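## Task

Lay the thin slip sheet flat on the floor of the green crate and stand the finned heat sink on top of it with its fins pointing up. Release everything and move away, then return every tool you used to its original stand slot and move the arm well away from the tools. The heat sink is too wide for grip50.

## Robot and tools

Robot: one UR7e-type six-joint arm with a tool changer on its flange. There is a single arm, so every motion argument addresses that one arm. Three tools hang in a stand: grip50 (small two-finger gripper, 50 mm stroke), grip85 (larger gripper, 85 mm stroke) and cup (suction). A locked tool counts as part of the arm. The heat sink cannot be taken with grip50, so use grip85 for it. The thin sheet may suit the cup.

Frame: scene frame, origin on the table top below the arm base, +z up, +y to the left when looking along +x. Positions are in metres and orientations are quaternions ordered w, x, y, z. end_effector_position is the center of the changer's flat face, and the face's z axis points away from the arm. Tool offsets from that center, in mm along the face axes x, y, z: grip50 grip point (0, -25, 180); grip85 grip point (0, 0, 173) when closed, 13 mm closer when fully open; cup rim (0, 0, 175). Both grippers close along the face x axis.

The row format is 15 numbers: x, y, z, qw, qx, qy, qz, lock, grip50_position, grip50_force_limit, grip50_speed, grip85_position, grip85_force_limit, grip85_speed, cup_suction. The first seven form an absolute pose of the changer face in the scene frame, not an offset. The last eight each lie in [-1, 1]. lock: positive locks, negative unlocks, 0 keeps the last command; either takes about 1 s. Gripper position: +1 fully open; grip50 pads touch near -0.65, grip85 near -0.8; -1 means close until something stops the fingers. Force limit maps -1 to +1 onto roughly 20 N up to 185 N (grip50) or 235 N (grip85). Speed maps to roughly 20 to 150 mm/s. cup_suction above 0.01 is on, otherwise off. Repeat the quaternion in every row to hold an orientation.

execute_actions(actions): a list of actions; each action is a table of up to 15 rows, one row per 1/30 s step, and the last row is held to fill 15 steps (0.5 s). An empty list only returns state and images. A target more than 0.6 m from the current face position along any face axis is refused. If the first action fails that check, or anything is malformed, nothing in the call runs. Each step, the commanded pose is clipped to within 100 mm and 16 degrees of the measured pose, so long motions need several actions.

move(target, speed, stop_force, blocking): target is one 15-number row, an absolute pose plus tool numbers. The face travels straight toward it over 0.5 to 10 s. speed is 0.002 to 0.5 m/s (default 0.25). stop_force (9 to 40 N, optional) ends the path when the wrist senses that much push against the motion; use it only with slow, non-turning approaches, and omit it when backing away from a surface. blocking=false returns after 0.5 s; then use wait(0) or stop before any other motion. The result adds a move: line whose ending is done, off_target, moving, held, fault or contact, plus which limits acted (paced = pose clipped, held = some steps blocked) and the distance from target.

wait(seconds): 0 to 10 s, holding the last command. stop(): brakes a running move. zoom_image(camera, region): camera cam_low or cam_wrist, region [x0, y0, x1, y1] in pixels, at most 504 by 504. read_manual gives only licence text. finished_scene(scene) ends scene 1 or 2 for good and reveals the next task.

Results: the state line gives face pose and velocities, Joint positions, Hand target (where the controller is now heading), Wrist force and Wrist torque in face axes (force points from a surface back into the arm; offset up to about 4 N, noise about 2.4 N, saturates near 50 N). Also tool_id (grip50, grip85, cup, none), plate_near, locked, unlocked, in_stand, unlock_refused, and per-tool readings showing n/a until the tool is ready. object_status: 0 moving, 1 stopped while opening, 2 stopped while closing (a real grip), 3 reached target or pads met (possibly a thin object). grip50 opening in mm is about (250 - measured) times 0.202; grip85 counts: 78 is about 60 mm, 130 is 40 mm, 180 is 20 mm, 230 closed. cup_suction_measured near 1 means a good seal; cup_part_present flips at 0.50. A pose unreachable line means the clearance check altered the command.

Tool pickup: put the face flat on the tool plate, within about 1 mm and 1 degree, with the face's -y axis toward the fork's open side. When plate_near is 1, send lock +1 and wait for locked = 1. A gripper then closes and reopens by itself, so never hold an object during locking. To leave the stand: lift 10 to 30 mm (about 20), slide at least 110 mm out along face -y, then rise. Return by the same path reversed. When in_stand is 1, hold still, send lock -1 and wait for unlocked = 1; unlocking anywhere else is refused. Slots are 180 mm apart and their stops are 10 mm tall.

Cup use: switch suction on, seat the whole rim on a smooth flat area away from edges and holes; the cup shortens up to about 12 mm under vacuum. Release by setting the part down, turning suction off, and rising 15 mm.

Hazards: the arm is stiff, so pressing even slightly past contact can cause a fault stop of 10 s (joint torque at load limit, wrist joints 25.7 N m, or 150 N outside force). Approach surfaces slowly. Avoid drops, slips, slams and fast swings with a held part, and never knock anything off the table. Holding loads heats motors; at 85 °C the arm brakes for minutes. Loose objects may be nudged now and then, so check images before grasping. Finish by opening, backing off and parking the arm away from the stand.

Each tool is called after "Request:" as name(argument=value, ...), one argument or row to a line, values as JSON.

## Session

Request:
execute_actions(
  actions=[],
)

Scene clock: 0.00 s.
end_effector_position=(+0.4307, -0.0128, +0.3547) locked=0 unlocked=1 plate_near=0 in_stand=0 unlock_refused=0 tool_id=none grip50_position_measured=n/a grip50_object_status=n/a grip85_position_measured=n/a grip85_object_status=n/a cup_suction_measured=n/a cup_part_present=n/a end_effector_quat_wxyz=(-0.006, +0.715, +0.699, +0.003) end_effector_velocity=(+0.000, -0.000, -0.001) end_effector_angular_velocity=(+0.001, +0.003, -0.002)
Joint positions: [-0.316 -1.724  2.042 -1.891 -1.569 -1.886]
Joint velocities: [-0.001  0.003 -0.     0.001 -0.     0.001]
Wrist force (N, on the end effector, along its own x y z axes, offset not removed): no reading
Wrist torque (N m, same axes, about the end effector's origin, offset not removed): no reading
Hand target: +0.431, -0.013, +0.355; -0.006, +0.715, +0.699, +0.003
camera_calibration (this result's frames):
cam_wrist: T_world_to_cam=[[-0.0183436, 0.999751, -0.0127302, 0.0148495], [0.951246, 0.0213715, 0.30769, -0.461162], [0.307886, -0.00646538, -0.951401, 0.24979], [0, 0, 0, 1]] pos_world=[0.362045, -0.00337505, 0.379735]

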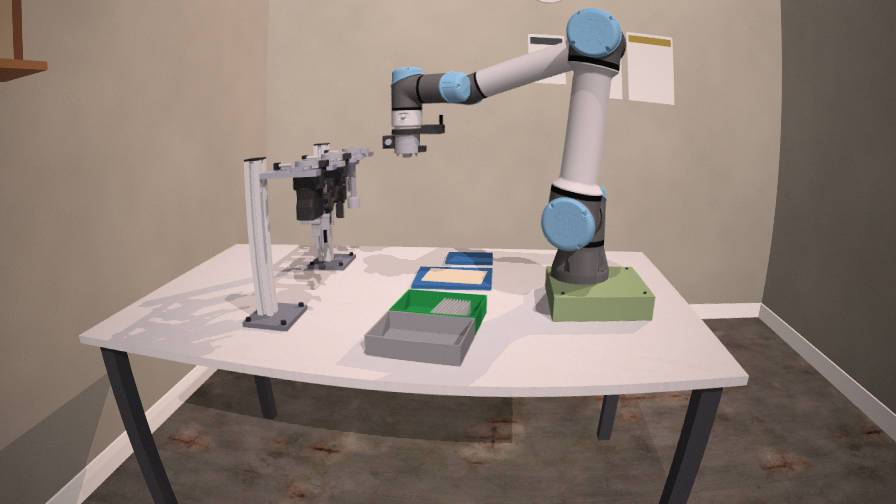

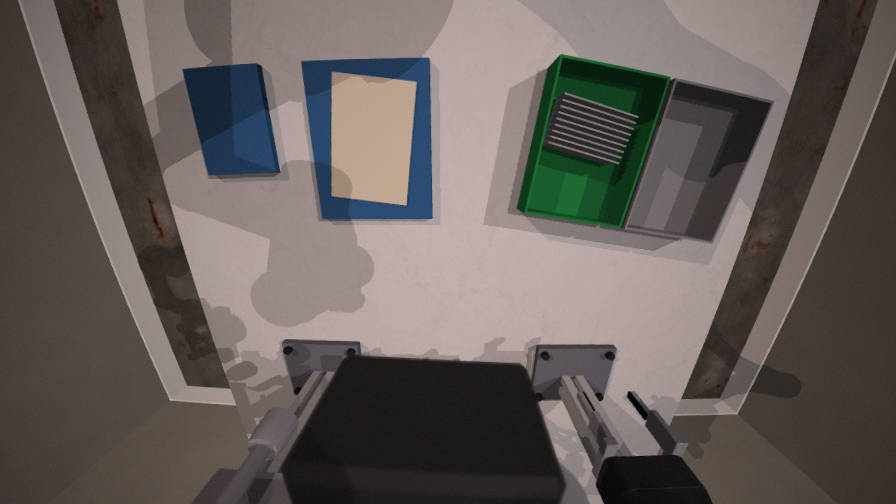

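Request:
move(
  target=[0.55,-0.0124,0.40,0,0.6972,0.7169,0,0,1,0,0,1,0,0,0],
  speed=0.2,
)

Request:
move(
  target=[0.63,-0.0124,0.39,0,0.6972,0.7169,0,0,1,0,0,1,0,0,0],
  speed=0.1,
)

Scene clock: 4.87 s.
end_effector_position=(+0.5498, -0.0124, +0.4001) locked=0 unlocked=1 plate_near=0 in_stand=0 unlock_refused=0 tool_id=none grip50_position_measured=n/a grip50_object_status=n/a grip85_position_measured=n/a grip85_object_status=n/a cup_suction_measured=n/a cup_part_present=n/a end_effector_quat_wxyz=(-0.000, +0.697, +0.717, +0.000) end_effector_velocity=(+0.002, +0.000, +0.001) end_effector_angular_velocity=(+0.003, -0.003, +0.001)
Joint positions: [-0.237 -1.461  1.666 -1.784 -1.58  -1.857]
Joint velocities: [ 0.     0.002 -0.006  0.002  0.003 -0.   ]
Wrist force (N, on the end effector, along its own x y z axes, offset not removed): [-0.2 0.5 -3.4]
Wrist torque (N m, same axes, about the end effector's origin, offset not removed): [0.07 -0.13 0.19]
Hand target: +0.550, -0.012, +0.400; -0.000, +0.697, +0.717, +0.000
Off the commanded pose: 0.000 m, 0 deg.
move: done
camera_calibration (this result's frames):
cam_wrist: T_world_to_cam=[[-0.0698254, 0.997255, -0.024624, 0.0503038], [0.947542, 0.0740223, 0.310941, -0.587078], [0.31191, -0.00162069, -0.95011, 0.253629], [0, 0, 0, 1]] pos_world=[0.480685, -0.00629774, 0.424761]

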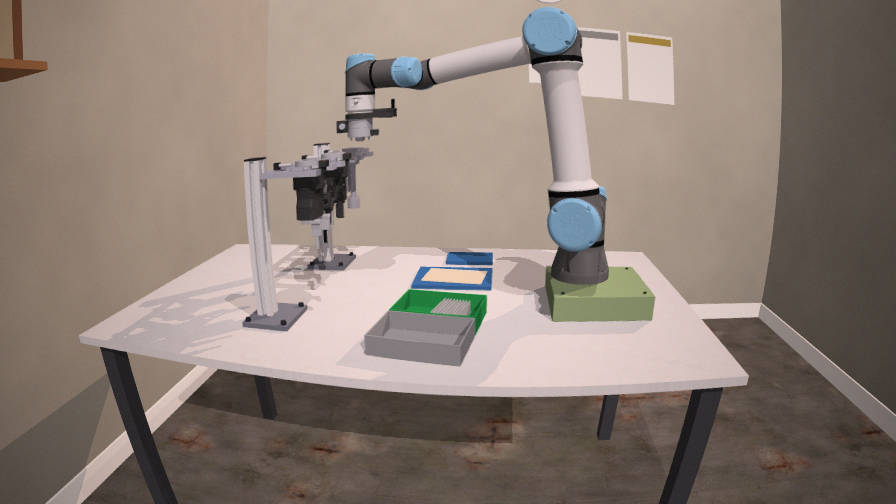

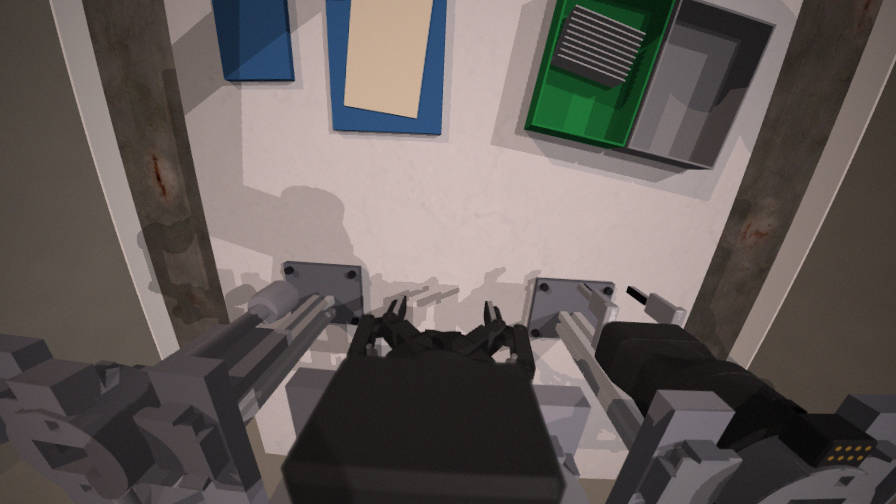

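Scene clock: 6.13 s.
end_effector_position=(+0.6299, -0.0124, +0.3901) locked=0 unlocked=1 plate_near=0 in_stand=0 unlock_refused=0 tool_id=none grip50_position_measured=n/a grip50_object_status=n/a grip85_position_measured=n/a grip85_object_status=n/a cup_suction_measured=n/a cup_part_present=n/a end_effector_quat_wxyz=(-0.000, +0.697, +0.717, +0.000) end_effector_velocity=(+0.002, -0.000, +0.001) end_effector_angular_velocity=(+0.000, -0.001, +0.001)
Joint positions: [-0.203 -1.266  1.452 -1.765 -1.58  -1.824]
Joint velocities: [ 0.     0.003 -0.005  0.001  0.    -0.001]
Wrist force (N, on the end effector, along its own x y z axes, offset not removed): [-0.1 -0.1 -3.3]
Wrist torque (N m, same axes, about the end effector's origin, offset not removed): [0.01 -0.15 -0.13]
Hand target: +0.630, -0.012, +0.390; -0.000, +0.697, +0.717, +0.000
Off the commanded pose: 0.000 m, 0 deg.
move: done
camera_calibration (this result's frames):
cam_wrist: T_world_to_cam=[[-0.0698554, 0.99725, -0.0247507, 0.05571], [0.94754, 0.0740903, 0.310932, -0.659813], [0.31191, -0.00173198, -0.95011, 0.219174], [0, 0, 0, 1]] pos_world=[0.560728, -0.00629144, 0.414775]

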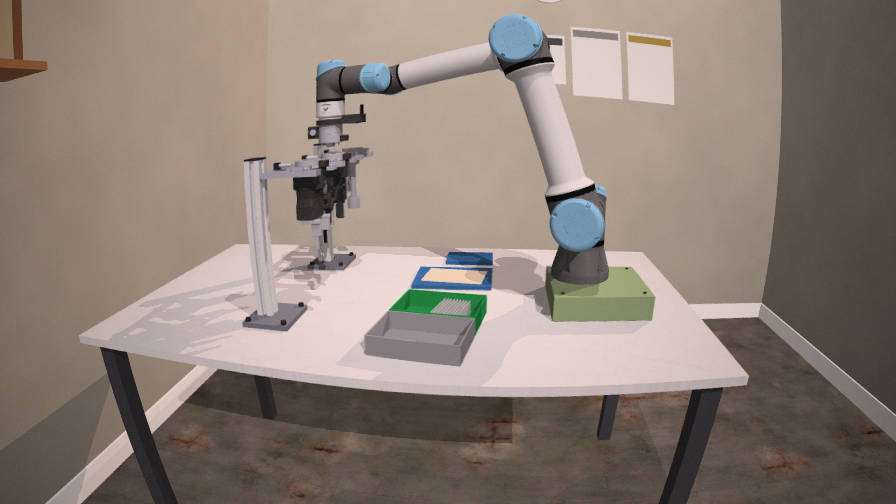

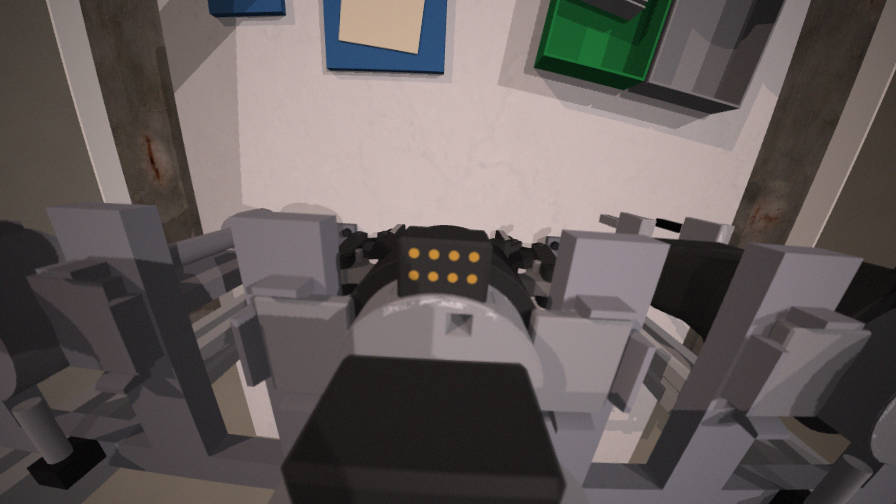

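Request:
move(
  target=[0.53,-0.247,0.39,0,1,0,0,0,1,0,0,1,0,0,0],
  speed=0.2,
)

Request:
move(
  target=[0.535,-0.247,0.336,0,1,0,0,0,1,0,0,1,0,0,0],
  speed=0.08,
)

Request:
move(
  target=[0.565,-0.247,0.336,0,1,0,0,0,1,0,0,1,0,0,0],
  speed=0.004,
  stop_force=9,
)

Request:
move(
  target=[0.53,-0.247,0.336,0,1,0,0,0,1,0,0,1,0,0,0],
  speed=0.05,
)

Request:
move(
  target=[0.53,0.2225,0.336,0,1,0,0,0,1,0,0,1,0,0,0],
  speed=0.2,
)

Request:
move(
  target=[0.565,0.2225,0.336,0,1,0,0,0,1,0,0,1,0,0,0],
  speed=0.004,
  stop_force=9,
)

Scene clock: 18.53 s.
end_effector_position=(+0.5301, -0.2468, +0.3900) locked=0 unlocked=1 plate_near=0 in_stand=0 unlock_refused=0 tool_id=none grip50_position_measured=n/a grip50_object_status=n/a grip85_position_measured=n/a grip85_object_status=n/a cup_suction_measured=n/a cup_part_present=n/a end_effector_quat_wxyz=(+0.001, +1.000, +0.000, +0.000) end_effector_velocity=(-0.000, -0.002, -0.001) end_effector_angular_velocity=(+0.001, +0.001, -0.010)
Joint positions: [-0.639 -1.379  1.592 -1.796 -1.577 -0.662]
Joint velocities: [-0.003  0.002 -0.    -0.     0.001  0.006]
Wrist force (N, on the end effector, along its own x y z axes, offset not removed): [-5.5 0.6 -0.3]
Wrist torque (N m, same axes, about the end effector's origin, offset not removed): [-0.01 0.36 -0.03]
Hand target: +0.530, -0.247, +0.390; +0.001, +1.000, +0.000, +0.000
Off the commanded pose: 0.000 m, 0 deg.
move: done
camera_calibration (this result's frames):
cam_wrist: T_world_to_cam=[[0.998776, 0.0429677, -0.0245044, -0.519619], [0.0484747, -0.948836, 0.312026, -0.324178], [-0.00984358, -0.312832, -0.949757, 0.34339], [0, 0, 0, 1]] pos_world=[0.538077, -0.177842, 0.414557]

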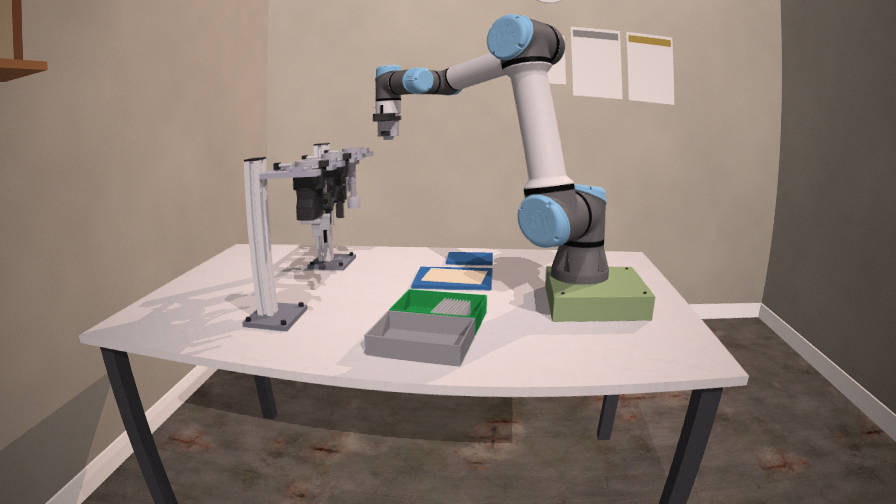

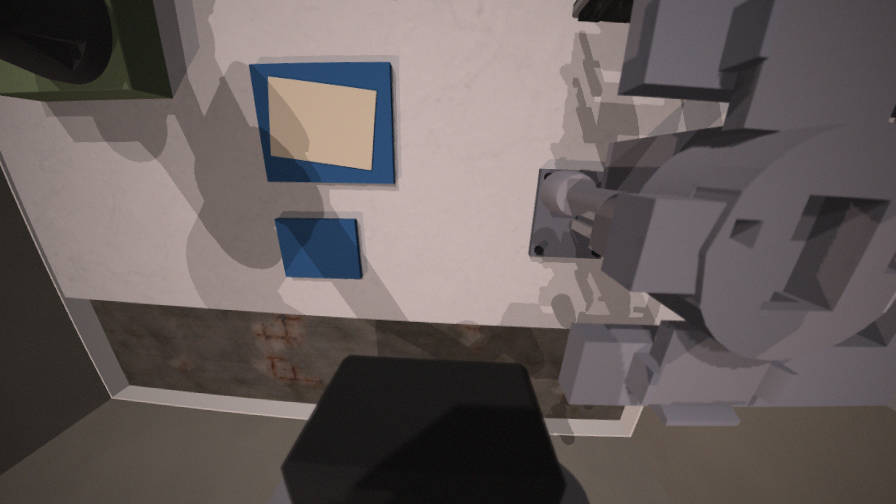

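Scene clock: 19.63 s.
end_effector_position=(+0.5350, -0.2470, +0.3362) locked=0 unlocked=1 plate_near=0 in_stand=0 unlock_refused=0 tool_id=none grip50_position_measured=n/a grip50_object_status=n/a grip85_position_measured=n/a grip85_object_status=n/a cup_suction_measured=n/a cup_part_present=n/a end_effector_quat_wxyz=(-0.000, +1.000, +0.000, -0.000) end_effector_velocity=(-0.000, -0.001, -0.002) end_effector_angular_velocity=(-0.000, +0.000, -0.001)
Joint positions: [-0.635 -1.333  1.676 -1.926 -1.576 -0.657]
Joint velocities: [-0.001  0.002  0.002 -0.004 -0.    -0.   ]
Wrist force (N, on the end effector, along its own x y z axes, offset not removed): [-0.5 2.0 -1.6]
Wrist torque (N m, same axes, about the end effector's origin, offset not removed): [0.32 0.04 -0.04]
Hand target: +0.535, -0.247, +0.336; -0.000, +1.000, -0.000, -0.000
Off the commanded pose: 0.000 m, 0 deg.
move: done
camera_calibration (this result's frames):
cam_wrist: T_world_to_cam=[[0.998807, 0.0420478, -0.0248383, -0.525985], [0.0476929, -0.949243, 0.310907, -0.307143], [-0.0105046, -0.311721, -0.950116, 0.293027], [0, 0, 0, 1]] pos_world=[0.543084, -0.178095, 0.360838]

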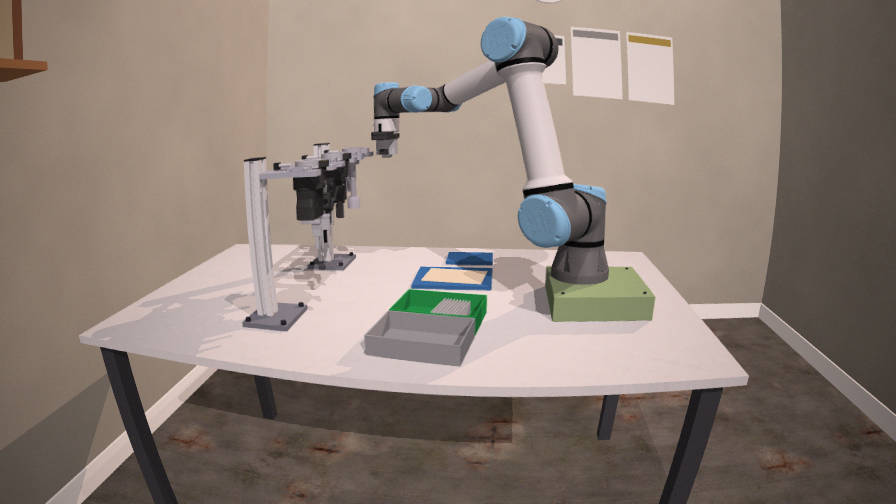

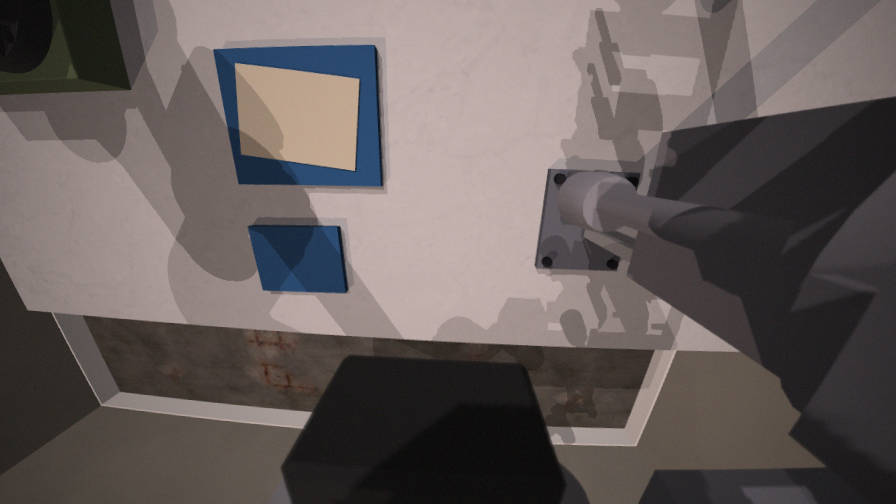

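Scene clock: 23.47 s.
end_effector_position=(+0.5489, -0.2470, +0.3360) locked=0 unlocked=1 plate_near=0 in_stand=0 unlock_refused=0 tool_id=none grip50_position_measured=n/a grip50_object_status=n/a grip85_position_measured=n/a grip85_object_status=n/a cup_suction_measured=n/a cup_part_present=n/a end_effector_quat_wxyz=(+0.000, +1.000, -0.000, -0.000) end_effector_velocity=(-0.001, -0.001, -0.000) end_effector_angular_velocity=(-0.002, -0.002, -0.000)
Joint positions: [-0.62  -1.303  1.638 -1.917 -1.577 -0.642]
Joint velocities: [-0.002 -0.002  0.004 -0.005 -0.001 -0.002]
Wrist force (N, on the end effector, along its own x y z axes, offset not removed): [-23.7 0.4 -5.5]
Wrist torque (N m, same axes, about the end effector's origin, offset not removed): [-0.16 0.36 -0.19]
Hand target: +0.549, -0.247, +0.336; -0.000, +1.000, -0.000, -0.000
Off the commanded pose: 0.016 m, 0 deg.
move: contact
camera_calibration (this result's frames):
cam_wrist: T_world_to_cam=[[0.998804, 0.0418518, -0.0252938, -0.539735], [0.0476497, -0.949217, 0.310993, -0.307767], [-0.0109937, -0.311826, -0.950076, 0.293264], [0, 0, 0, 1]] pos_world=[0.556978, -0.178102, 0.360684]

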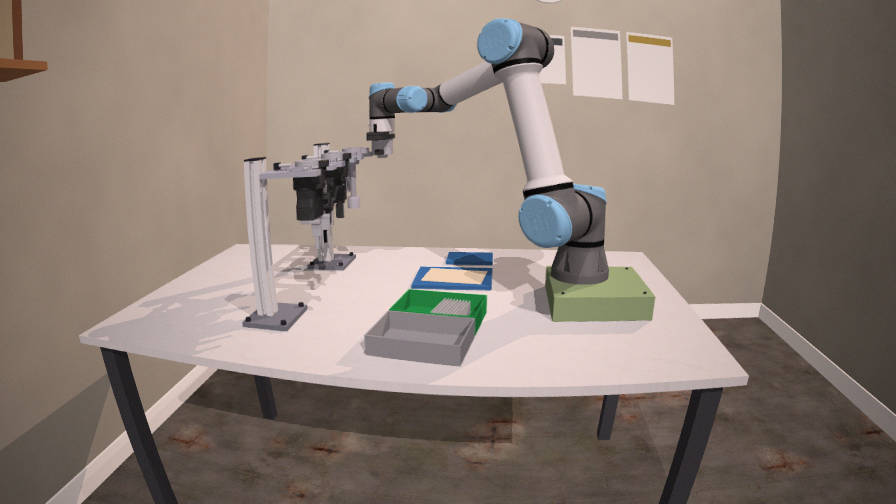

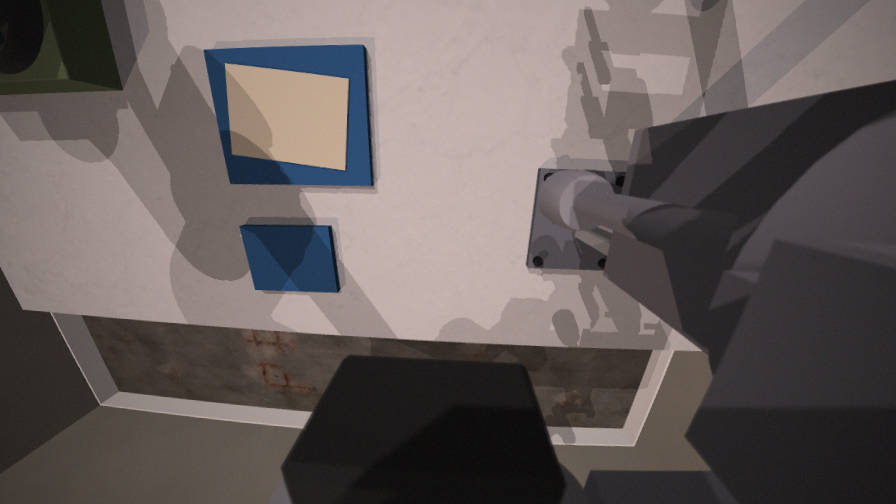

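Scene clock: 24.27 s.
end_effector_position=(+0.5302, -0.2470, +0.3360) locked=0 unlocked=1 plate_near=0 in_stand=0 unlock_refused=0 tool_id=none grip50_position_measured=n/a grip50_object_status=n/a grip85_position_measured=n/a grip85_object_status=n/a cup_suction_measured=n/a cup_part_present=n/a end_effector_quat_wxyz=(+0.000, +1.000, -0.000, -0.000) end_effector_velocity=(-0.002, -0.001, -0.001) end_effector_angular_velocity=(+0.002, +0.002, -0.003)
Joint positions: [-0.64  -1.342  1.689 -1.929 -1.576 -0.662]
Joint velocities: [-0.003 -0.002  0.005 -0.     0.001 -0.   ]
Wrist force (N, on the end effector, along its own x y z axes, offset not removed): [-0.4 0.5 -1.4]
Wrist torque (N m, same axes, about the end effector's origin, offset not removed): [0.16 0.13 0.13]
Hand target: +0.530, -0.247, +0.336; +0.000, +1.000, +0.000, -0.000
Off the commanded pose: 0.000 m, 0 deg.
move: done
camera_calibration (this result's frames):
cam_wrist: T_world_to_cam=[[0.998807, 0.0420396, -0.0248509, -0.521171], [0.0476896, -0.949225, 0.310964, -0.306834], [-0.0105163, -0.311778, -0.950097, 0.292779], [0, 0, 0, 1]] pos_world=[0.538261, -0.178063, 0.360632]

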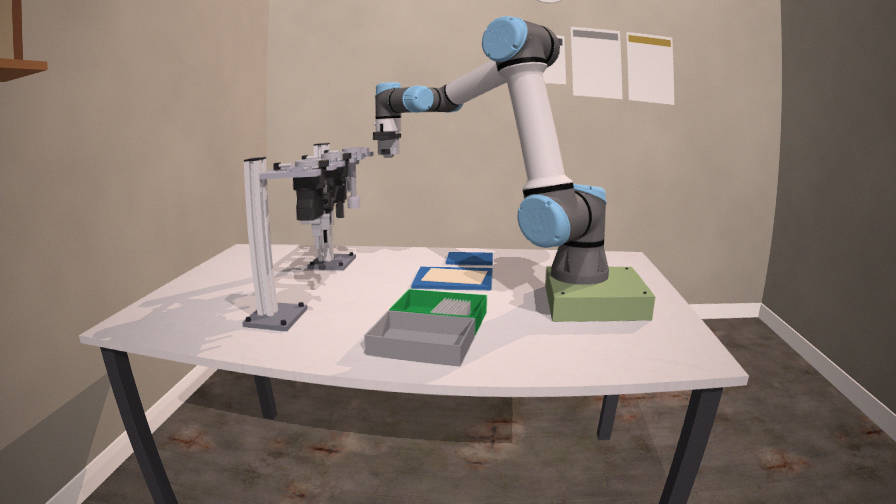

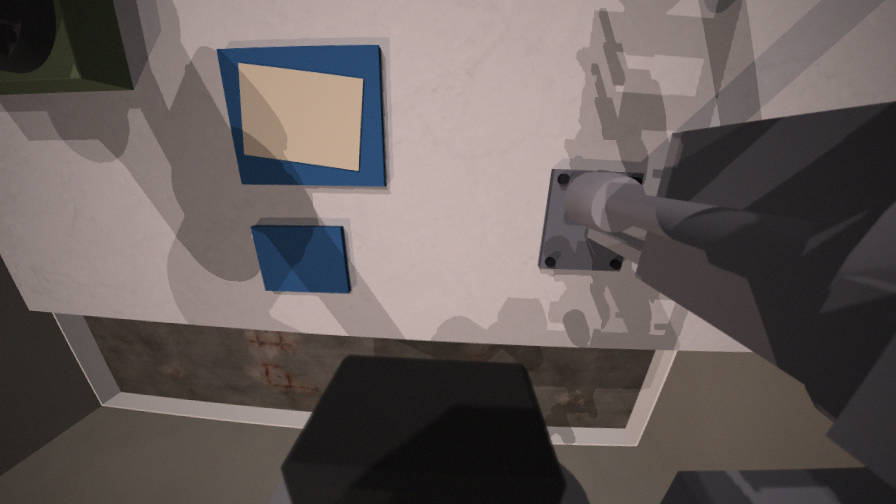

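Scene clock: 27.13 s.
end_effector_position=(+0.5300, +0.2223, +0.3360) locked=0 unlocked=1 plate_near=0 in_stand=0 unlock_refused=0 tool_id=none grip50_position_measured=n/a grip50_object_status=n/a grip85_position_measured=n/a grip85_object_status=n/a cup_suction_measured=n/a cup_part_present=n/a end_effector_quat_wxyz=(-0.001, +1.000, +0.000, -0.000) end_effector_velocity=(-0.000, +0.002, +0.000) end_effector_angular_velocity=(-0.001, +0.000, +0.002)
Joint positions: [ 0.194 -1.353  1.714 -1.936 -1.581  0.172]
Joint velocities: [ 0.004  0.002 -0.003  0.002 -0.001  0.002]
Wrist force (N, on the end effector, along its own x y z axes, offset not removed): [-0.3 0.7 -2.8]
Wrist torque (N m, same axes, about the end effector's origin, offset not removed): [0.01 0.04 -0.14]
Hand target: +0.530, +0.222, +0.336; -0.001, +1.000, -0.000, -0.000
Off the commanded pose: 0.000 m, 0 deg.
move: done
camera_calibration (this result's frames):
cam_wrist: T_world_to_cam=[[0.998789, 0.0420994, -0.0254599, -0.540501], [0.0479142, -0.949835, 0.30906, 0.139269], [-0.0111715, -0.309905, -0.950702, 0.439232], [0, 0, 0, 1]] pos_world=[0.53808, 0.291157, 0.360775]

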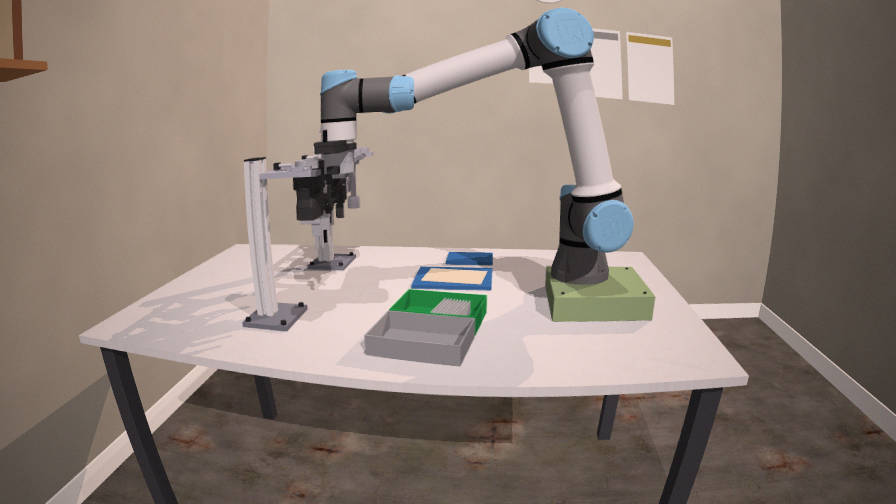

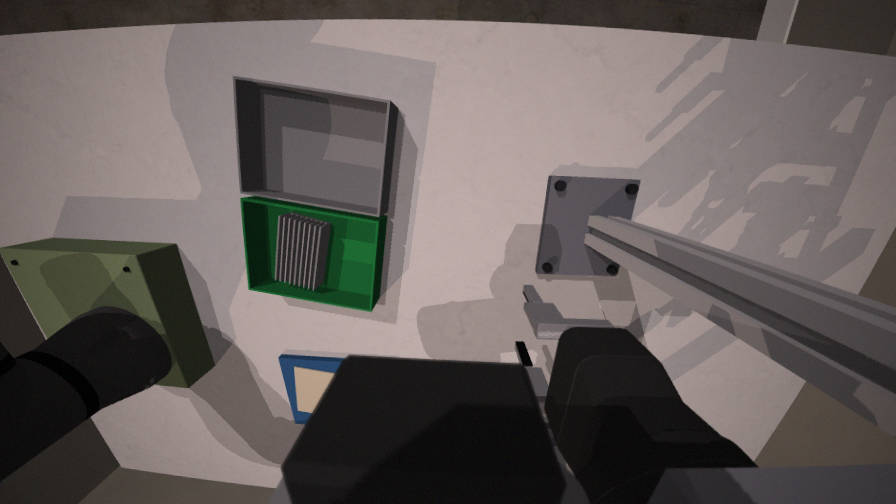

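Scene clock: 31.43 s.
end_effector_position=(+0.5457, +0.2224, +0.3359) locked=0 unlocked=1 plate_near=0 in_stand=0 unlock_refused=0 tool_id=none grip50_position_measured=n/a grip50_object_status=n/a grip85_position_measured=n/a grip85_object_status=n/a cup_suction_measured=n/a cup_part_present=n/a end_effector_quat_wxyz=(-0.001, +1.000, +0.000, -0.000) end_effector_velocity=(-0.000, -0.001, +0.000) end_effector_angular_velocity=(-0.001, -0.004, -0.002)
Joint positions: [ 0.19  -1.32   1.672 -1.927 -1.582  0.168]
Joint velocities: [-0.001 -0.003  0.003 -0.005 -0.001  0.001]
Wrist force (N, on the end effector, along its own x y z axes, offset not removed): [-16.3 -1.8 -1.0]
Wrist torque (N m, same axes, about the end effector's origin, offset not removed): [0.10 0.11 -0.11]
Hand target: +0.546, +0.222, +0.336; -0.001, +1.000, +0.000, -0.000
Off the commanded pose: 0.019 m, 0 deg.
move: contact
camera_calibration (this result's frames):
cam_wrist: T_world_to_cam=[[0.998788, 0.042141, -0.0254262, -0.556253], [0.0479533, -0.94955, 0.309928, 0.138242], [-0.0110828, -0.310772, -0.95042, 0.439441], [0, 0, 0, 1]] pos_world=[0.55382, 0.291274, 0.360665]

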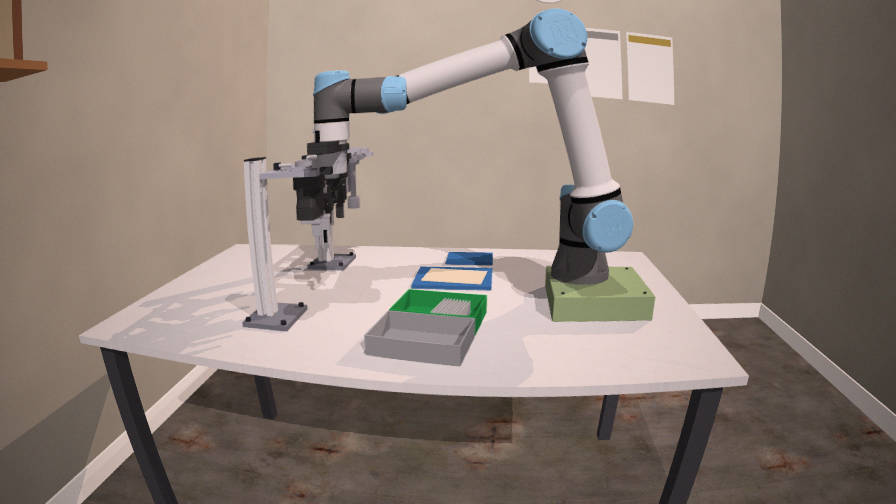

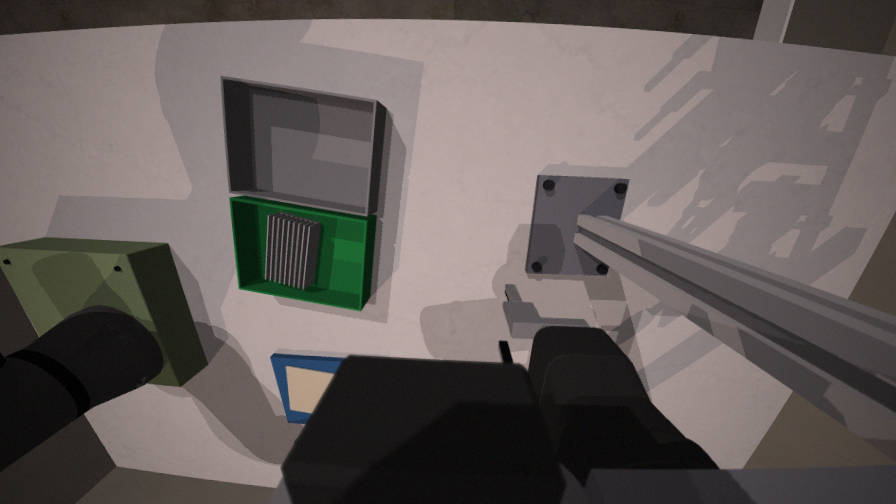

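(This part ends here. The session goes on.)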